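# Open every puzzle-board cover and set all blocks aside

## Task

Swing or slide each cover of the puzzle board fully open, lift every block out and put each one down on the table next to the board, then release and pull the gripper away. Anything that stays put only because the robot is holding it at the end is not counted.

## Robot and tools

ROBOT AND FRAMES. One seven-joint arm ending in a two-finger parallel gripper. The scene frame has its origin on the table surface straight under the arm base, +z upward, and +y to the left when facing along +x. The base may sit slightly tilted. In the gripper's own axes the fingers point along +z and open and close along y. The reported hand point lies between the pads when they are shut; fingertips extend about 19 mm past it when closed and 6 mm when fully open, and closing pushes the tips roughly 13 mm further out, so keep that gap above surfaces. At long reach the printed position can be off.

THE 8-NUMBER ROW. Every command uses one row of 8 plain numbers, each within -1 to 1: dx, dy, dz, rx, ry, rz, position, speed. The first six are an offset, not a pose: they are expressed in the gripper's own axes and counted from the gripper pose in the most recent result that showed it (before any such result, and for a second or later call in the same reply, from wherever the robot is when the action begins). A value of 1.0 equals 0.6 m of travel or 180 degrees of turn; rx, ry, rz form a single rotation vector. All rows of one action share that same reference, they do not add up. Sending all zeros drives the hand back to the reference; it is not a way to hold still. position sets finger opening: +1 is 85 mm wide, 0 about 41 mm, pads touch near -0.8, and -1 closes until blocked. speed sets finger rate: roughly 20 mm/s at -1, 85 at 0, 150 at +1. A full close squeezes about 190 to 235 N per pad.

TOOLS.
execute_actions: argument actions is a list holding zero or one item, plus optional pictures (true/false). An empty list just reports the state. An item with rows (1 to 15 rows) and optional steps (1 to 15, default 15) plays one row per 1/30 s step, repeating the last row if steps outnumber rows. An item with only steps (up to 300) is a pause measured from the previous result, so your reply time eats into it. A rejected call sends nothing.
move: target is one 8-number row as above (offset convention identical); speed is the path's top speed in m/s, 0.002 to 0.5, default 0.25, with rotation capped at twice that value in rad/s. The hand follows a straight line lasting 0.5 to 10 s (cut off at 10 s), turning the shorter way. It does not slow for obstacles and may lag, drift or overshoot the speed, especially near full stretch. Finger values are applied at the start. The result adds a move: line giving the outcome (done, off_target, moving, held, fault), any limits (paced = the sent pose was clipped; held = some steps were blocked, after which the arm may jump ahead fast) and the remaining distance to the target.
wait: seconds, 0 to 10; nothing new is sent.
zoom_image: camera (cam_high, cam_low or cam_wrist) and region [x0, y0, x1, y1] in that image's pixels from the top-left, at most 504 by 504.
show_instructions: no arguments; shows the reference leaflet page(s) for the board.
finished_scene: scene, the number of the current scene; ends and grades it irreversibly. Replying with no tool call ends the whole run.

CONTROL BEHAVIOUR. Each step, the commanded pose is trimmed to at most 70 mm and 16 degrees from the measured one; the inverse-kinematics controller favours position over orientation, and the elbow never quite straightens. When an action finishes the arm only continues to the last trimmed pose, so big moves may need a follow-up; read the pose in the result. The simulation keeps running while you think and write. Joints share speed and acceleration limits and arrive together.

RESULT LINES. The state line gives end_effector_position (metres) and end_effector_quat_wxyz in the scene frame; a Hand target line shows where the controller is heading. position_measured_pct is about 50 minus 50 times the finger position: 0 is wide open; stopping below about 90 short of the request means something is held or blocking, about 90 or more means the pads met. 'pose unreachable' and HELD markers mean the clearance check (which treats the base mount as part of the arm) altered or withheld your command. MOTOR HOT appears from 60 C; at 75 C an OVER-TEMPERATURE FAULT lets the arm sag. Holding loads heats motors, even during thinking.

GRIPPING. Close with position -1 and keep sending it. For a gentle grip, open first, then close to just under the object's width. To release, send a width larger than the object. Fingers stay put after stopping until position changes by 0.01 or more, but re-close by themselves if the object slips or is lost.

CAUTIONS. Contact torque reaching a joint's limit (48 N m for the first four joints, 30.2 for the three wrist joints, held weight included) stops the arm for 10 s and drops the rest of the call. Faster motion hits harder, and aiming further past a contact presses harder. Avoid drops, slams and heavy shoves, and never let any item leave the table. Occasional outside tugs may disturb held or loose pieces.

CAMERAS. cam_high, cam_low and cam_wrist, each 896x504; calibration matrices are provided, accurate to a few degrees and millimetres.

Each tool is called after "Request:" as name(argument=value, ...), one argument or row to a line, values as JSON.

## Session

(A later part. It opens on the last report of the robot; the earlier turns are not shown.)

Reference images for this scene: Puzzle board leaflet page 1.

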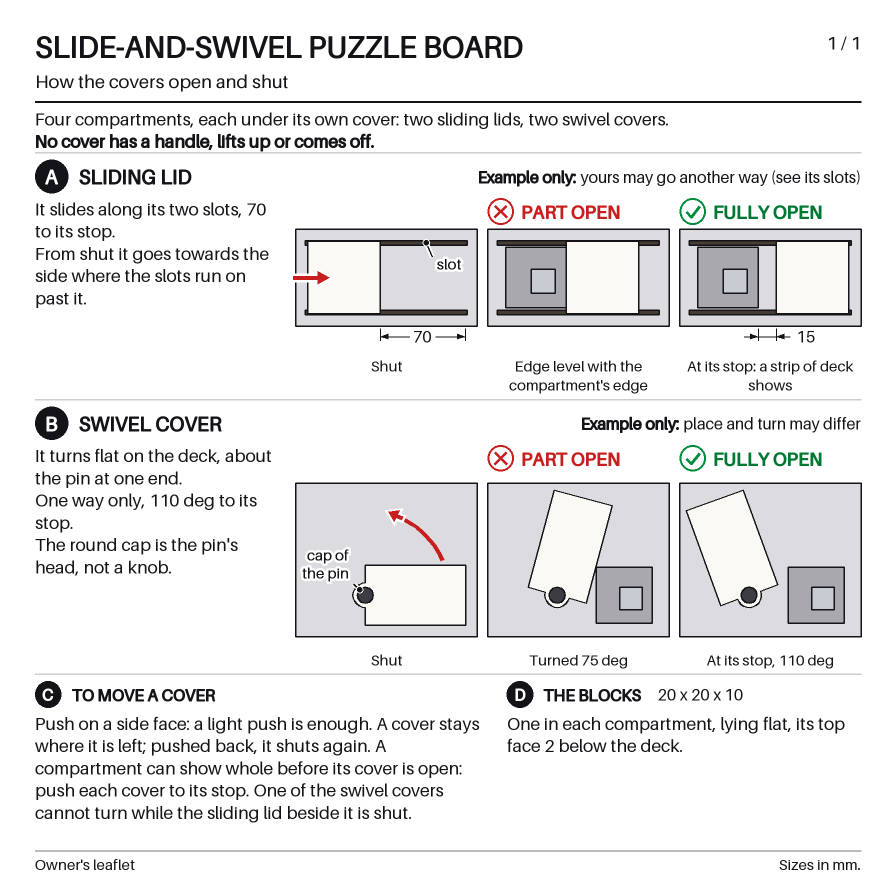

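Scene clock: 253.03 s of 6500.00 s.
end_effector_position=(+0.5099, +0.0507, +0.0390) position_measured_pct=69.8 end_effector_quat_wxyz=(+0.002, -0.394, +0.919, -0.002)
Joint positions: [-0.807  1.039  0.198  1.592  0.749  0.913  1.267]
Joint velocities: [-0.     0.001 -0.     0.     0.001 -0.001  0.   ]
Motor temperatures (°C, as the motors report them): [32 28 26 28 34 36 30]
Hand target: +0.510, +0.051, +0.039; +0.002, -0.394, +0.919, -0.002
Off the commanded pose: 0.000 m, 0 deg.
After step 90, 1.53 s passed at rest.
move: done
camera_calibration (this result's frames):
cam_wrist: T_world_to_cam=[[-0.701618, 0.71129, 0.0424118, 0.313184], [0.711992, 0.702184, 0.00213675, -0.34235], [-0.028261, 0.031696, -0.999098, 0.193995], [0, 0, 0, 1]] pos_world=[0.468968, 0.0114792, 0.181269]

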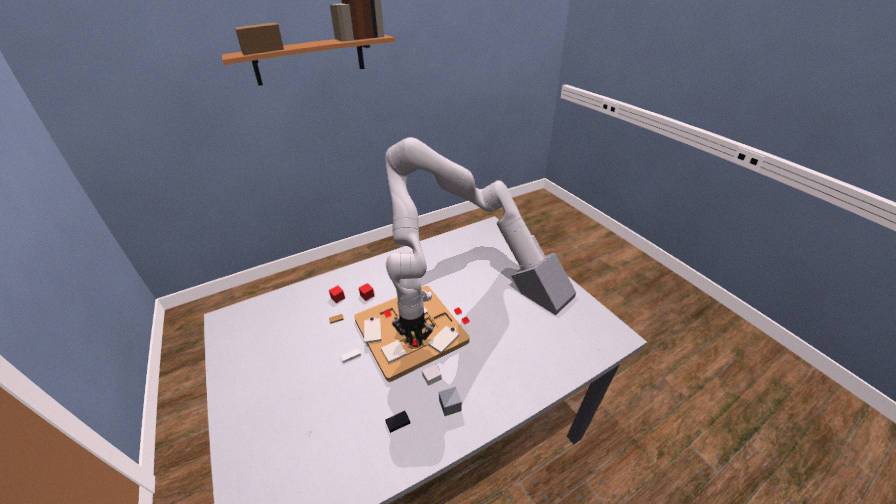

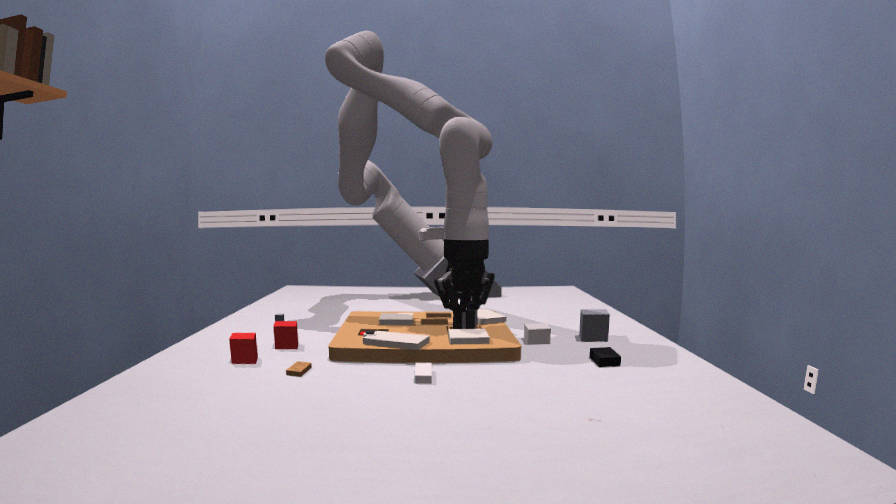

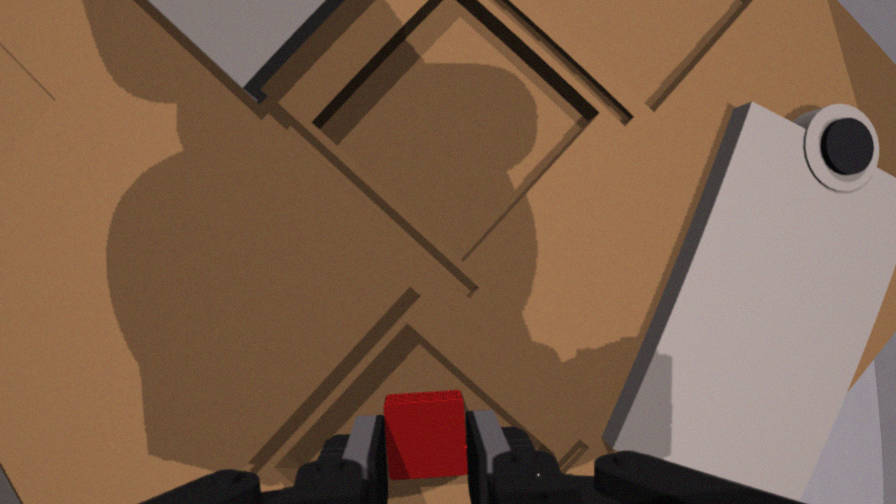

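Request:
move(
  target=[0,0,0.003,0,0,0,-0.4,0],
  speed=0.005,
)

Request:
execute_actions(
  actions=[
    {"rows":[[0,0,0,0,0,0,-0.5,0]],"steps":12},
  ],
  pictures=false,
)

Request:
move(
  target=[0,0,-0.058,0,0,0,-0.5,0],
  speed=0.08,
)

Request:
move(
  target=[0.378,0.09,0,0,0,-0.255,-0.5,0],
  speed=0.18,
)

Scene clock: 260.40 s of 6500.00 s.
end_effector_position=(+0.5100, +0.0507, +0.0372) position_measured_pct=69.8 end_effector_quat_wxyz=(+0.002, -0.394, +0.919, -0.002)
Joint positions: [-0.806  1.042  0.199  1.593  0.751  0.91   1.266]
Joint velocities: [ 0.     0.    -0.    -0.001 -0.001 -0.001 -0.   ]
Motor temperatures (°C, as the motors report them): [32 28 26 28 34 36 30]
Hand target: +0.510, +0.051, +0.037; +0.002, -0.394, +0.919, -0.002
Off the commanded pose: 0.000 m, 0 deg.
After step 90, 3.67 s passed at rest.
move: done
camera_calibration (this result's frames):
cam_wrist: T_world_to_cam=[[-0.701613, 0.711296, 0.042401, 0.313274], [0.711999, 0.702177, 0.00216739, -0.342363], [-0.0282313, 0.0317101, -0.999098, 0.192196], [0, 0, 0, 1]] pos_world=[0.468985, 0.0114744, 0.179482]

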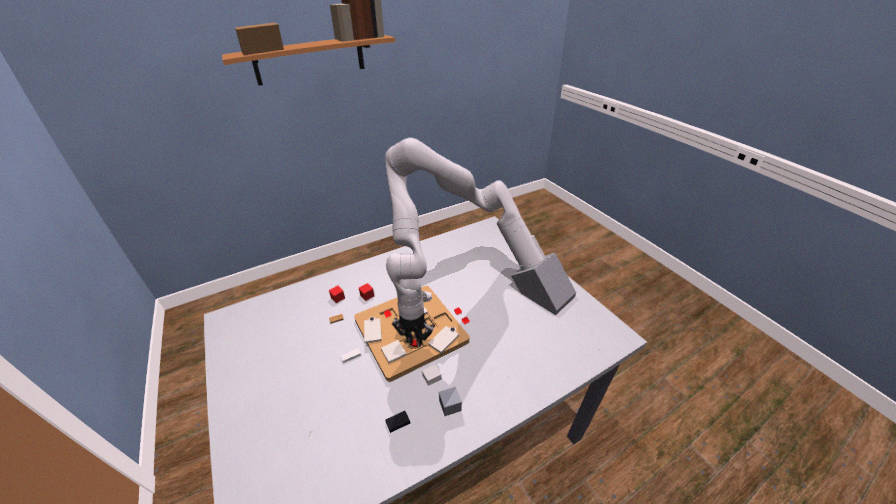

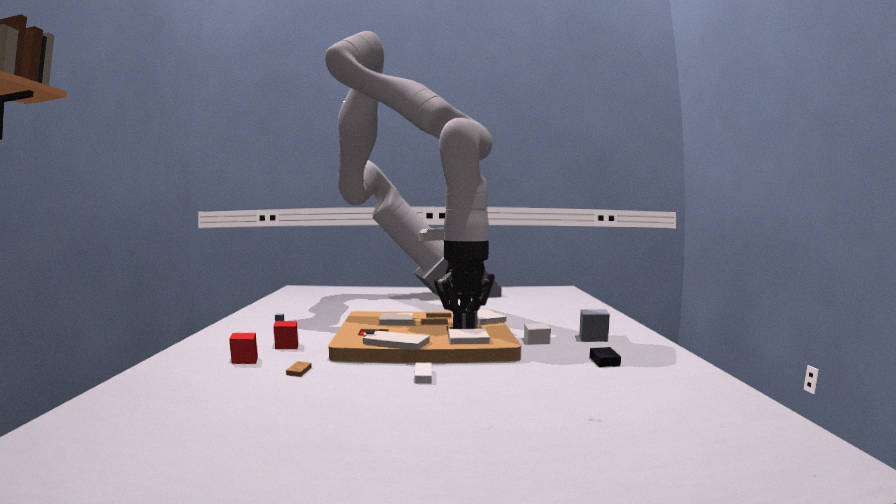

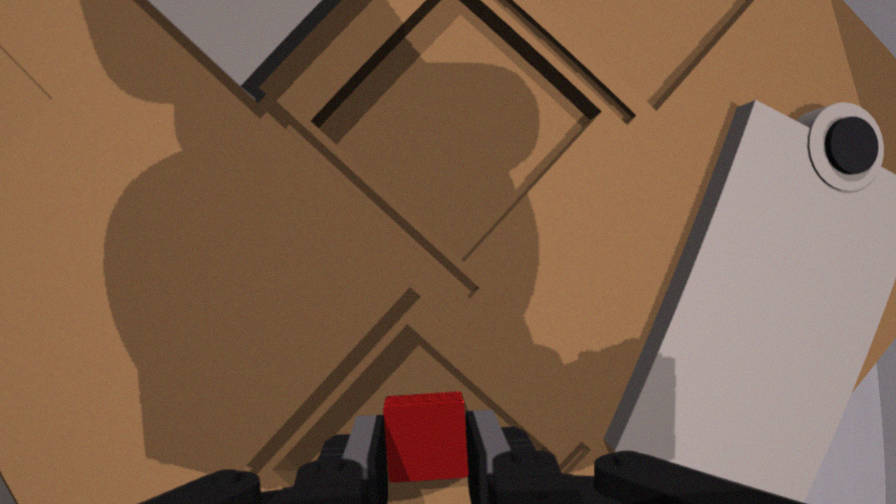

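Scene clock: 260.80 s of 6500.00 s.
end_effector_position=(+0.5100, +0.0508, +0.0374) position_measured_pct=73.0 end_effector_quat_wxyz=(+0.002, -0.394, +0.919, -0.002)
Joint positions: [-0.806  1.042  0.199  1.593  0.751  0.91   1.266]
Joint velocities: [-0.     0.     0.    -0.001  0.     0.    -0.   ]
Motor temperatures (°C, as the motors report them): [32 28 26 28 34 36 30]
Hand target: +0.510, +0.051, +0.037; +0.002, -0.394, +0.919, -0.002
Off the commanded pose: 0.000 m, 0 deg.
Steps of this call (steps 1 to 12: all 12 steps of this action). Readings (end_effector_position | what the end effector reports):
1: (+0.5100, +0.0507, +0.0372) | position_measured_pct=69.8
2: (+0.5100, +0.0507, +0.0373) | position_measured_pct=70.2
4: (+0.5100, +0.0508, +0.0374) | position_measured_pct=72.6
8: (+0.5100, +0.0508, +0.0374) | position_measured_pct=73.0
12: the state above

Scene clock: 261.77 s of 6500.00 s.
end_effector_position=(+0.5097, +0.0509, +0.0720) position_measured_pct=73.0 end_effector_quat_wxyz=(+0.002, -0.394, +0.919, -0.002)
Joint positions: [-0.838  0.996  0.18   1.577  0.719  0.982  1.288]
Joint velocities: [-0.002 -0.003 -0.001  0.001  0.     0.001 -0.   ]
Motor temperatures (°C, as the motors report them): [32 28 26 28 34 36 30]
Hand target: +0.510, +0.051, +0.072; +0.002, -0.394, +0.919, -0.002
Off the commanded pose: 0.000 m, 0 deg.
move: done
camera_calibration (this result's frames):
cam_wrist: T_world_to_cam=[[-0.70169, 0.711211, 0.042558, 0.311531], [0.711917, 0.70226, 0.00210339, -0.342305], [-0.0283909, 0.0317737, -0.999092, 0.227026], [0, 0, 0, 1]] pos_world=[0.468736, 0.0116094, 0.214282]

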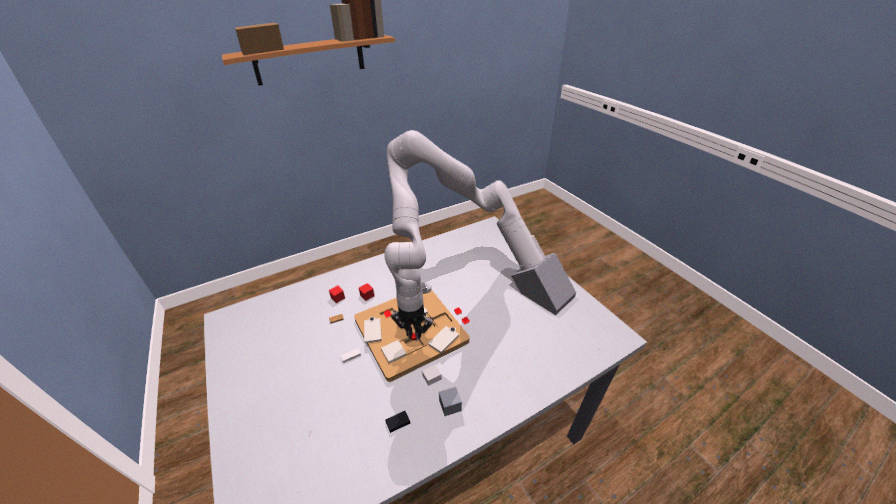

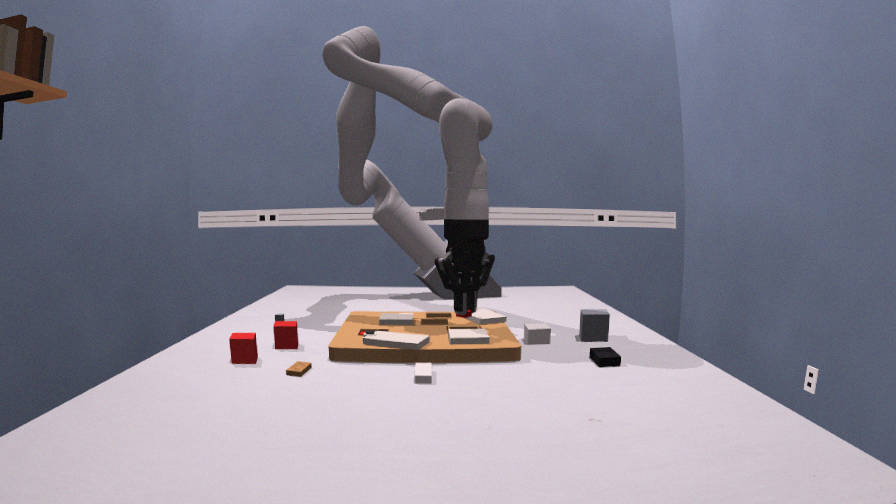

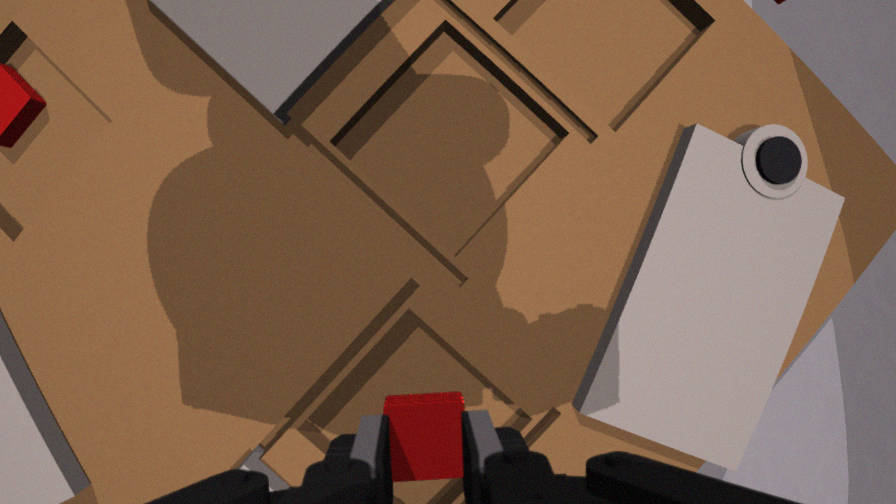

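Scene clock: 264.33 s of 6500.00 s.
end_effector_position=(+0.3141, -0.0756, +0.0710) position_measured_pct=73.0 end_effector_quat_wxyz=(-0.001, +0.721, -0.693, +0.003)
Joint positions: [-0.876  0.664  0.111  2.362  1.053  0.764  1.552]
Joint velocities: [-0.001 -0.004 -0.001  0.002  0.    -0.    -0.   ]
Motor temperatures (°C, as the motors report them): [32 28 26 28 34 36 30]
Hand target: +0.314, -0.076, +0.071; -0.001, +0.721, -0.693, +0.003
Off the commanded pose: 0.001 m, 0 deg.
move: done
camera_calibration (this result's frames):
cam_wrist: T_world_to_cam=[[-0.999065, -0.00884344, 0.042313, 0.303262], [-0.00899271, 0.999954, -0.00333875, 0.135056], [-0.0422815, -0.00371613, -0.999099, 0.226141], [0, 0, 0, 1]] pos_world=[0.313754, -0.131528, 0.213556]

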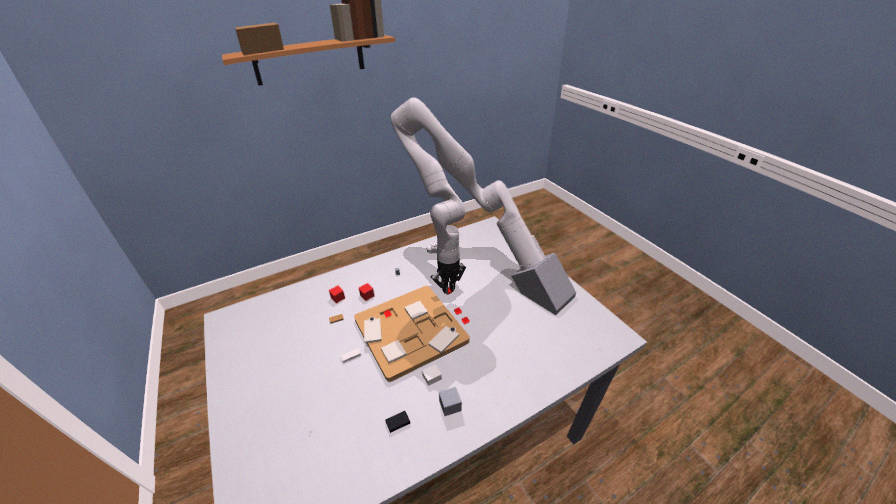

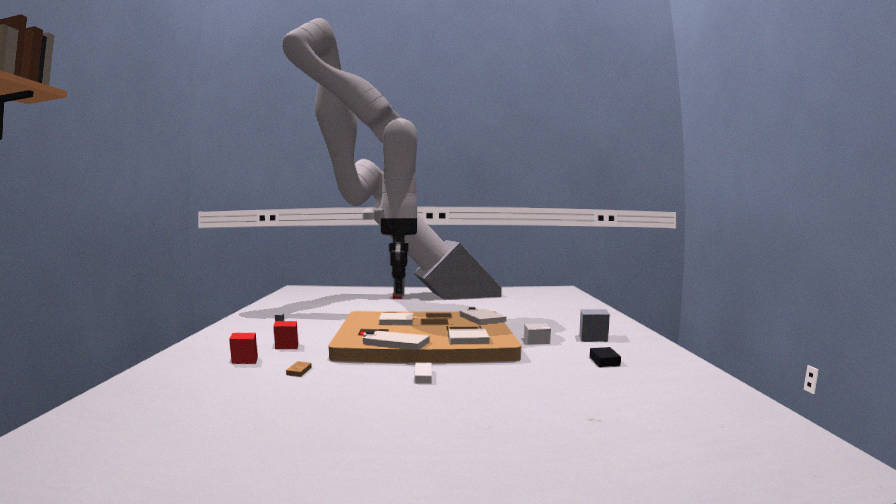

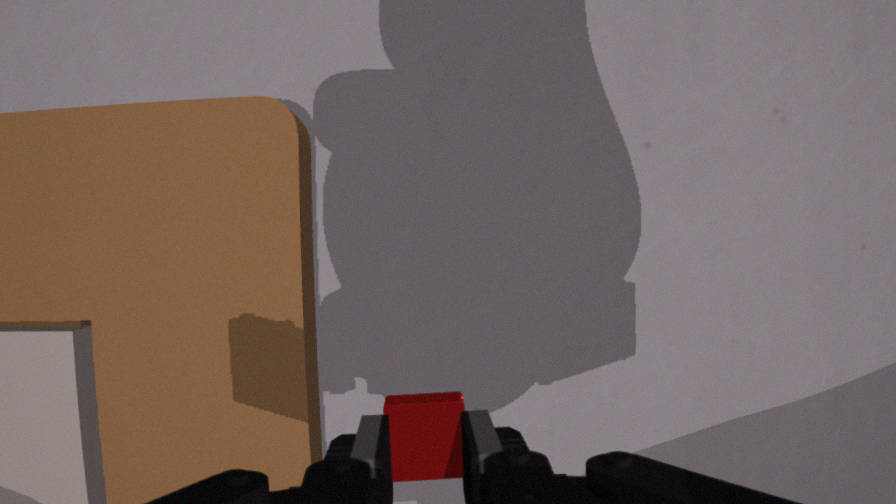

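Request:
move(
  target=[0,0,0.0765,0,0,0,-0.5,0],
  speed=0.05,
)

Request:
execute_actions(
  actions=[
    {"rows":[[0,0,0,0,0,0,-0.33,0]],"steps":9},
  ],
  pictures=false,
)

Request:
move(
  target=[0,0,-0.08,0,0,0,-0.33,0],
  speed=0.15,
)

Request:
move(
  target=[0.08,-0.372,0,0,0,0,-0.33,0],
)

Scene clock: 272.67 s of 6500.00 s.
end_effector_position=(+0.3147, -0.0757, +0.0252) position_measured_pct=73.0 end_effector_quat_wxyz=(-0.001, +0.721, -0.693, +0.004)
Joint positions: [-0.822  0.783  0.179  2.39   1.28   0.647  1.375]
Joint velocities: [ 0.002  0.008  0.001  0.001  0.001 -0.001 -0.001]
Motor temperatures (°C, as the motors report them): [32 28 26 28 34 36 30]
Hand target: +0.315, -0.076, +0.025; -0.001, +0.721, -0.693, +0.004
Off the commanded pose: 0.000 m, 0 deg.
After step 90, 4.13 s passed at rest.
move: done
camera_calibration (this result's frames):
cam_wrist: T_world_to_cam=[[-0.99911, -0.00851187, 0.0413126, 0.305873], [-0.00864265, 0.999958, -0.00298828, 0.134874], [-0.0412855, -0.00334267, -0.999142, 0.180159], [0, 0, 0, 1]] pos_world=[0.314204, -0.131663, 0.167771]

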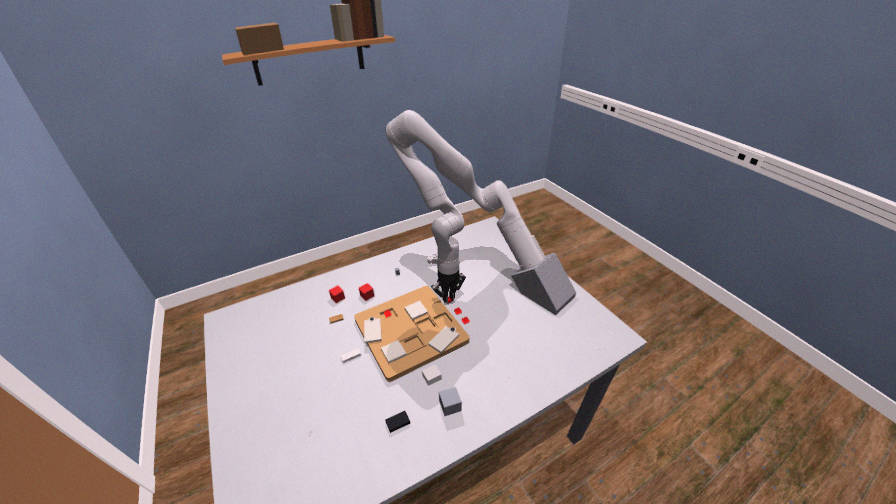

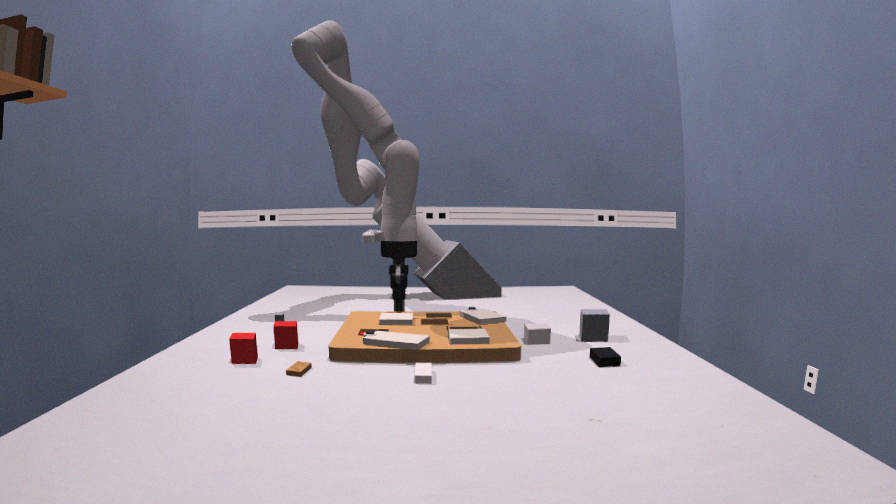

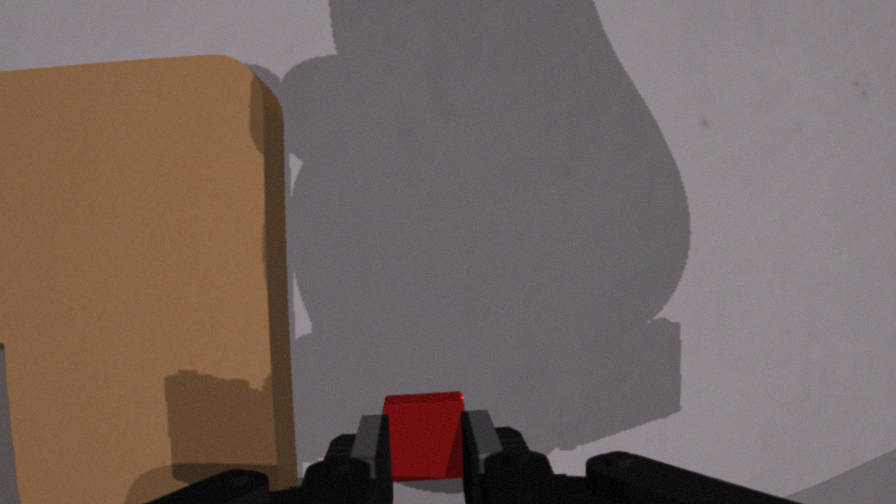

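Scene clock: 272.97 s of 6500.00 s.
end_effector_position=(+0.3147, -0.0756, +0.0252) position_measured_pct=66.7 end_effector_quat_wxyz=(-0.001, +0.721, -0.693, +0.004)
Joint positions: [-0.823  0.783  0.179  2.39   1.28   0.647  1.375]
Joint velocities: [ 0.     0.    -0.     0.    -0.001  0.     0.   ]
Motor temperatures (°C, as the motors report them): [32 28 26 28 34 36 30]
Hand target: +0.315, -0.076, +0.025; -0.001, +0.721, -0.693, +0.004
Off the commanded pose: 0.000 m, 0 deg.
Steps of this call (steps 1 to 9: all 9 steps of this action). Readings (end_effector_position | what the end effector reports):
1: (+0.3147, -0.0757, +0.0252) | position_measured_pct=73.0
2: (+0.3148, -0.0756, +0.0253) | position_measured_pct=72.6
4: (+0.3148, -0.0756, +0.0253) | position_measured_pct=69.0
8: (+0.3147, -0.0756, +0.0252) | position_measured_pct=66.7
9: the state above

Scene clock: 274.00 s of 6500.00 s.
end_effector_position=(+0.3141, -0.0756, +0.0731) position_measured_pct=66.7 end_effector_quat_wxyz=(-0.001, +0.721, -0.693, +0.003)
Joint positions: [-0.884  0.66   0.115  2.361  1.042  0.767  1.561]
Joint velocities: [-0.002 -0.007 -0.001 -0.001  0.     0.001  0.   ]
Motor temperatures (°C, as the motors report them): [32 28 26 28 34 36 30]
Hand target: +0.314, -0.076, +0.073; -0.001, +0.721, -0.693, +0.003
Off the commanded pose: 0.000 m, 0 deg.
move: done
camera_calibration (this result's frames):
cam_wrist: T_world_to_cam=[[-0.999064, -0.00888384, 0.042326, 0.303153], [-0.00903535, 0.999953, -0.00338966, 0.135076], [-0.0422939, -0.00376892, -0.999098, 0.228239], [0, 0, 0, 1]] pos_world=[0.313743, -0.131517, 0.21566]

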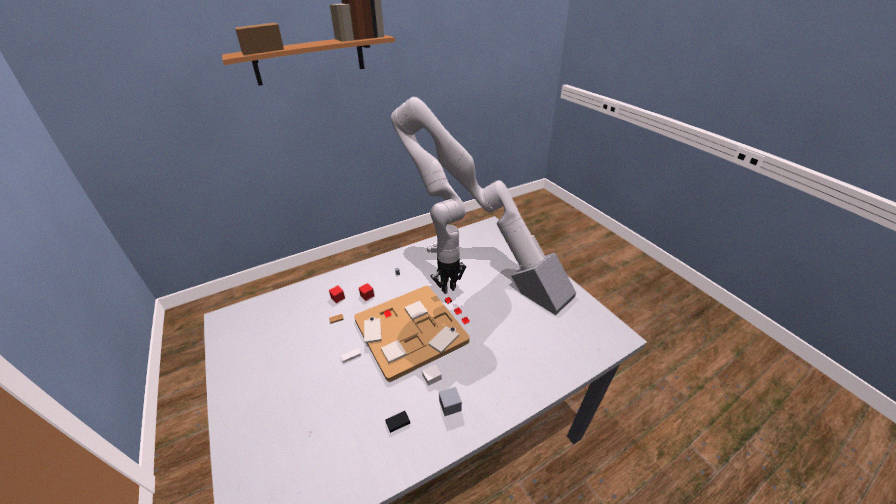

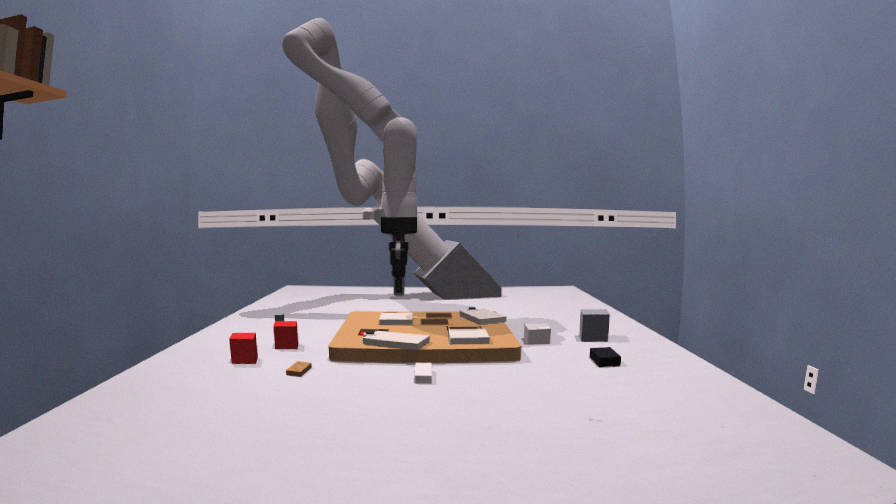

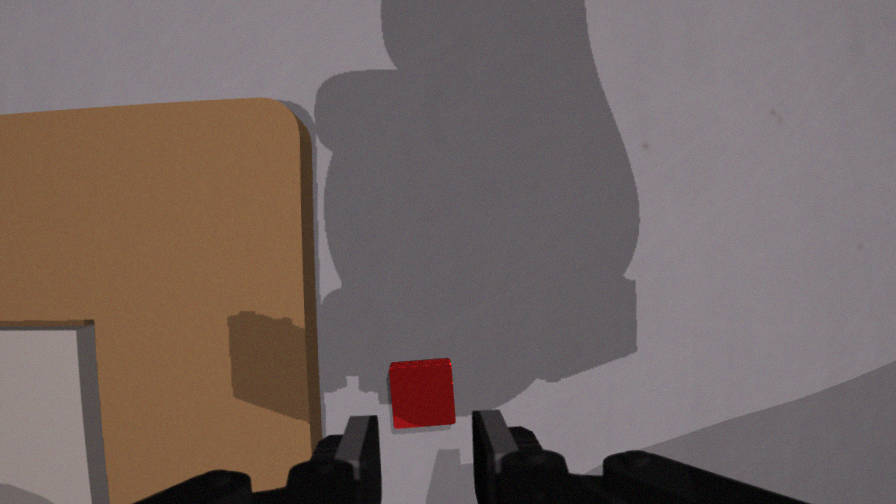

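Scene clock: 275.40 s of 6500.00 s.
end_effector_position=(+0.5388, -0.1153, +0.0751) position_measured_pct=66.7 end_effector_quat_wxyz=(-0.001, +0.721, -0.693, +0.003)
Joint positions: [-0.593  0.72   0.135  1.673  0.839  1.014  2.299]
Joint velocities: [ 0.005  0.008  0.003 -0.004 -0.002 -0.001  0.002]
Motor temperatures (°C, as the motors report them): [32 28 26 28 34 36 30]
Hand target: +0.539, -0.115, +0.075; -0.001, +0.721, -0.693, +0.003
Off the commanded pose: 0.001 m, 0 deg.
move: done
camera_calibration (this result's frames):
cam_wrist: T_world_to_cam=[[-0.999071, -0.00883997, 0.0421769, 0.527249], [-0.00897257, 0.999955, -0.00295566, 0.176814], [-0.0421489, -0.00333135, -0.999106, 0.239589], [0, 0, 0, 1]] pos_world=[0.538445, -0.171347, 0.21766]

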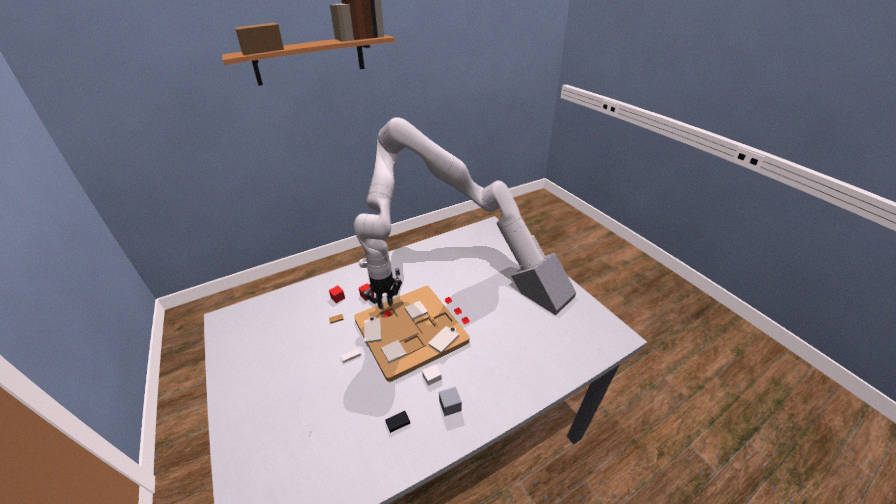

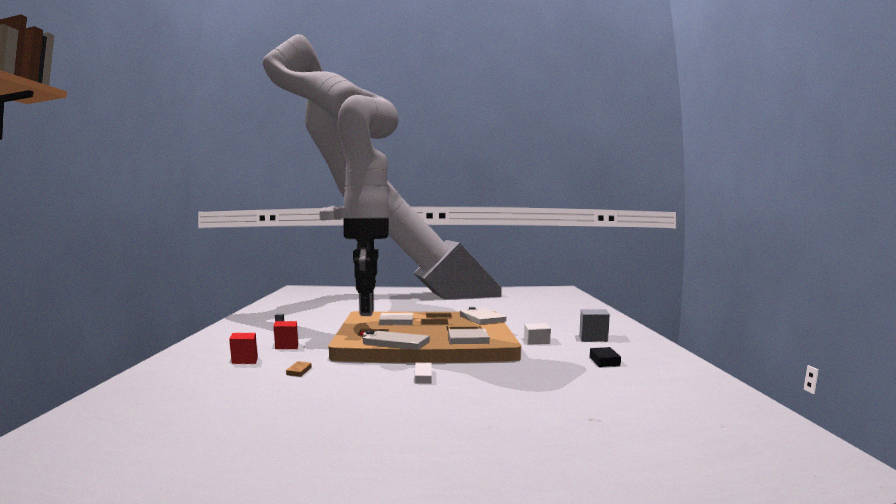

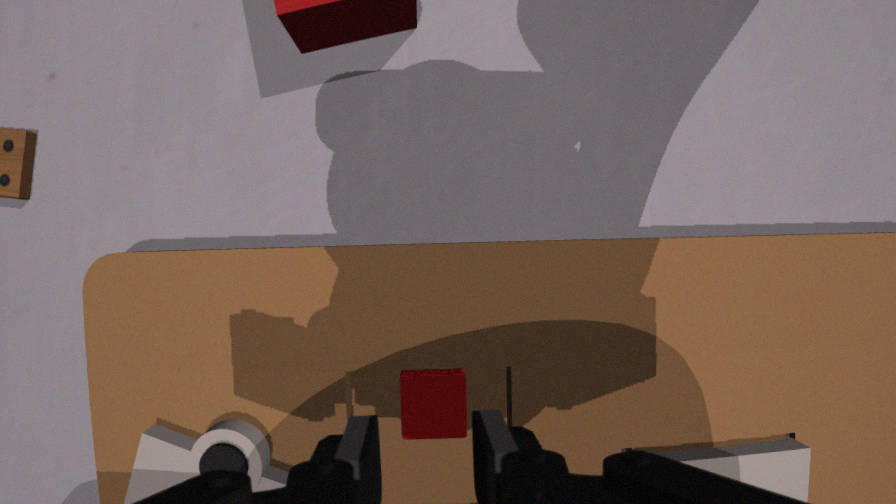

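Request:
move(
  target=[0,0.0035,0.049,0,0,0,-0.36,0],
  speed=0.07,
)

Request:
move(
  target=[0,0,0.009,0,0,0,-0.36,0],
  speed=0.01,
)

Scene clock: 281.33 s of 6500.00 s.
end_effector_position=(+0.5370, -0.1155, +0.0458) position_measured_pct=67.9 end_effector_quat_wxyz=(-0.001, +0.721, -0.693, +0.003)
Joint positions: [-0.563  0.755  0.151  1.695  0.873  0.946  2.273]
Joint velocities: [ 0.002  0.002  0.     0.001 -0.001 -0.001  0.   ]
Motor temperatures (°C, as the motors report them): [32 28 26 28 34 36 30]
Hand target: +0.537, -0.116, +0.046; -0.001, +0.721, -0.693, +0.003
Off the commanded pose: 0.000 m, 0 deg.
After step 90, 2.20 s passed at rest.
move: done
camera_calibration (this result's frames):
cam_wrist: T_world_to_cam=[[-0.999088, -0.00874826, 0.0417859, 0.526746], [-0.0088791, 0.999956, -0.00294665, 0.17684], [-0.0417582, -0.00331498, -0.999122, 0.21007], [0, 0, 0, 1]] pos_world=[0.536608, -0.171528, 0.188396]

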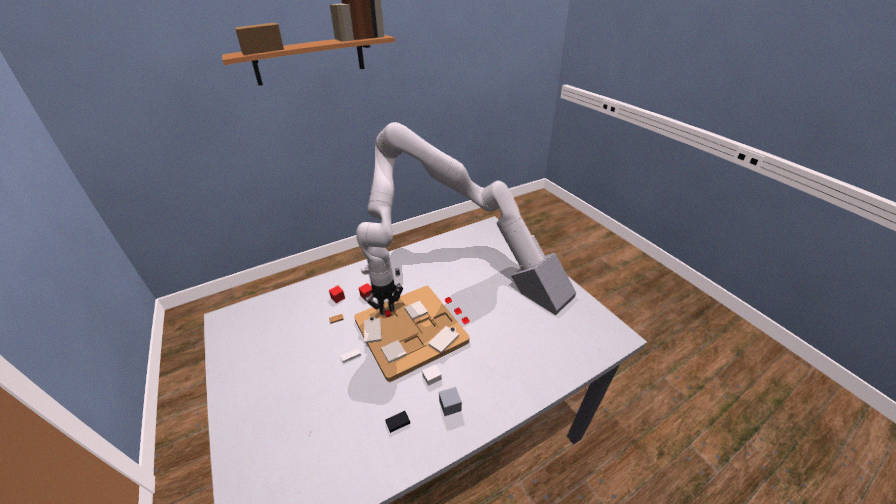

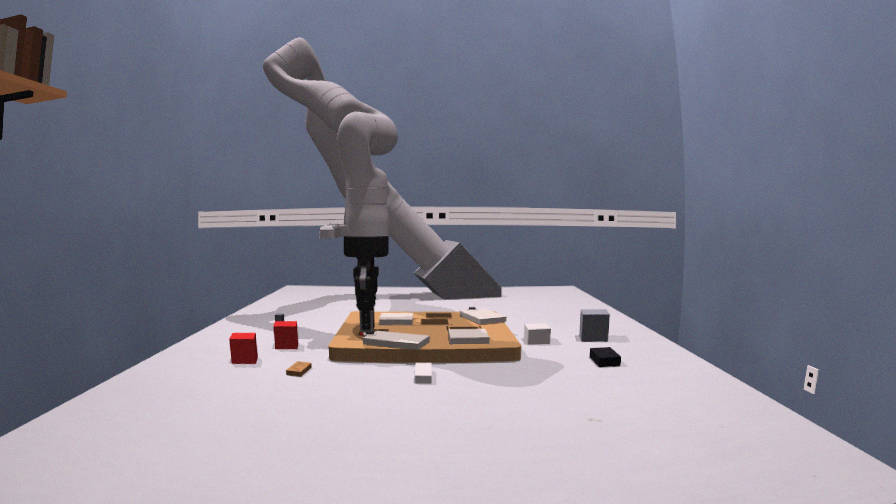

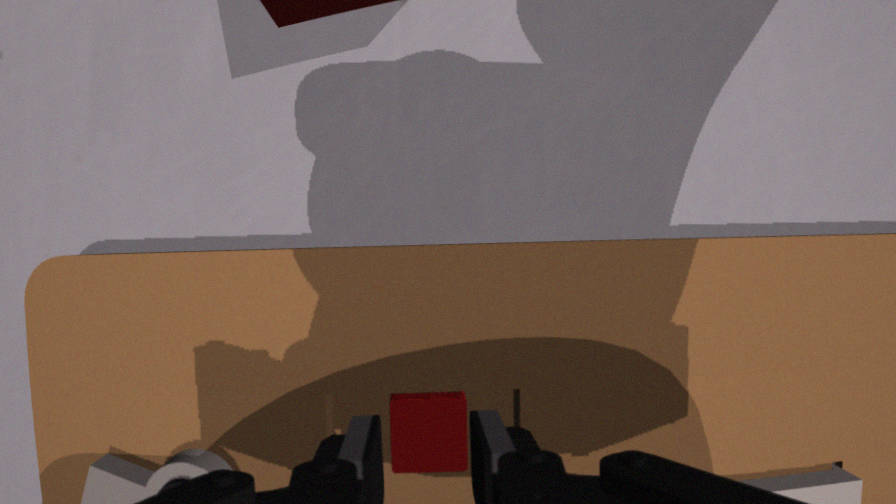

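Scene clock: 282.10 s of 6500.00 s.
end_effector_position=(+0.5371, -0.1155, +0.0405) position_measured_pct=67.9 end_effector_quat_wxyz=(-0.001, +0.721, -0.693, +0.004)
Joint positions: [-0.557  0.763  0.154  1.697  0.879  0.935  2.269]
Joint velocities: [ 0.     0.002  0.     0.001  0.    -0.     0.   ]
Motor temperatures (°C, as the motors report them): [32 28 26 28 34 36 30]
Hand target: +0.537, -0.116, +0.040; -0.001, +0.721, -0.693, +0.003
Off the commanded pose: 0.000 m, 0 deg.
move: done
camera_calibration (this result's frames):
cam_wrist: T_world_to_cam=[[-0.999092, -0.00872444, 0.0416914, 0.527047], [-0.0088546, 0.999956, -0.00293839, 0.176832], [-0.0416639, -0.00330488, -0.999126, 0.204668], [0, 0, 0, 1]] pos_world=[0.536661, -0.17155, 0.183035]

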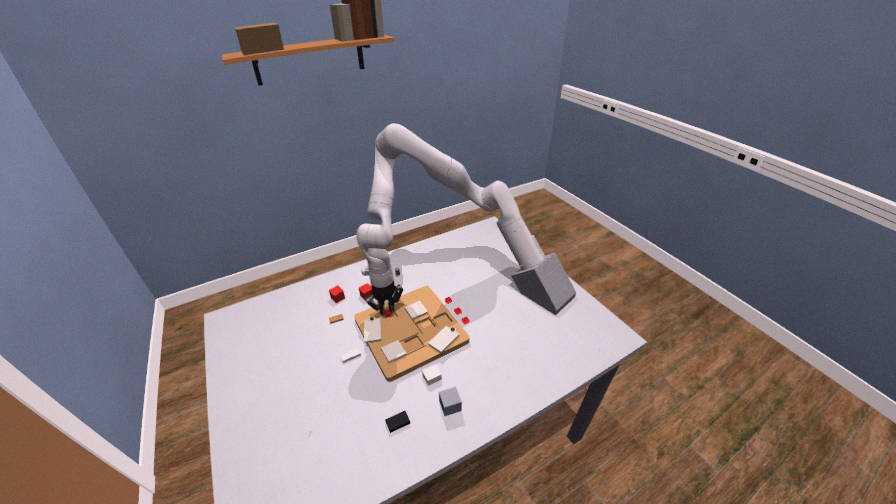

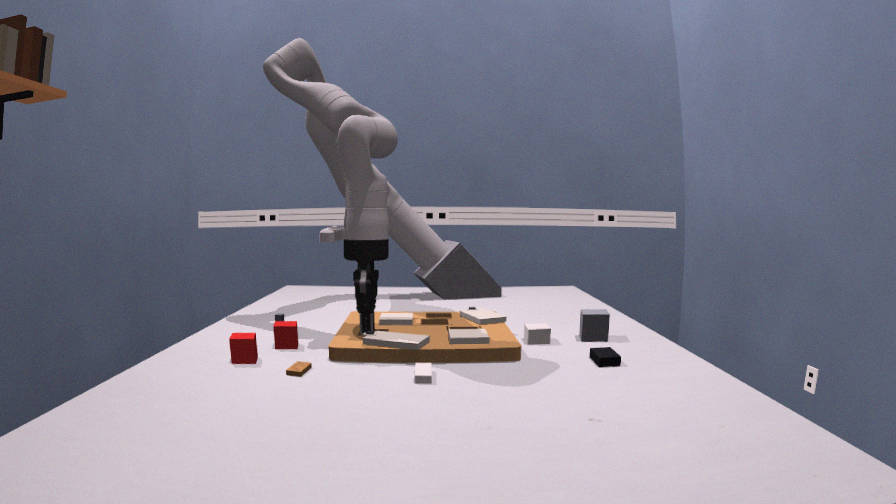

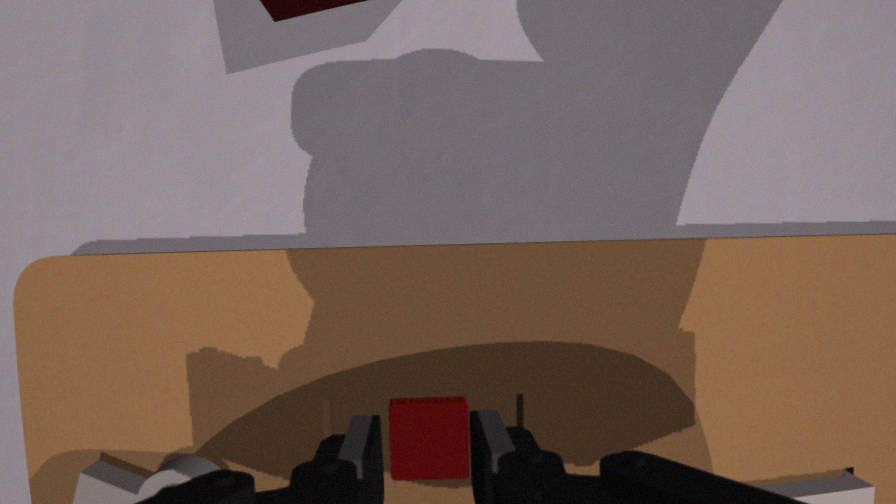

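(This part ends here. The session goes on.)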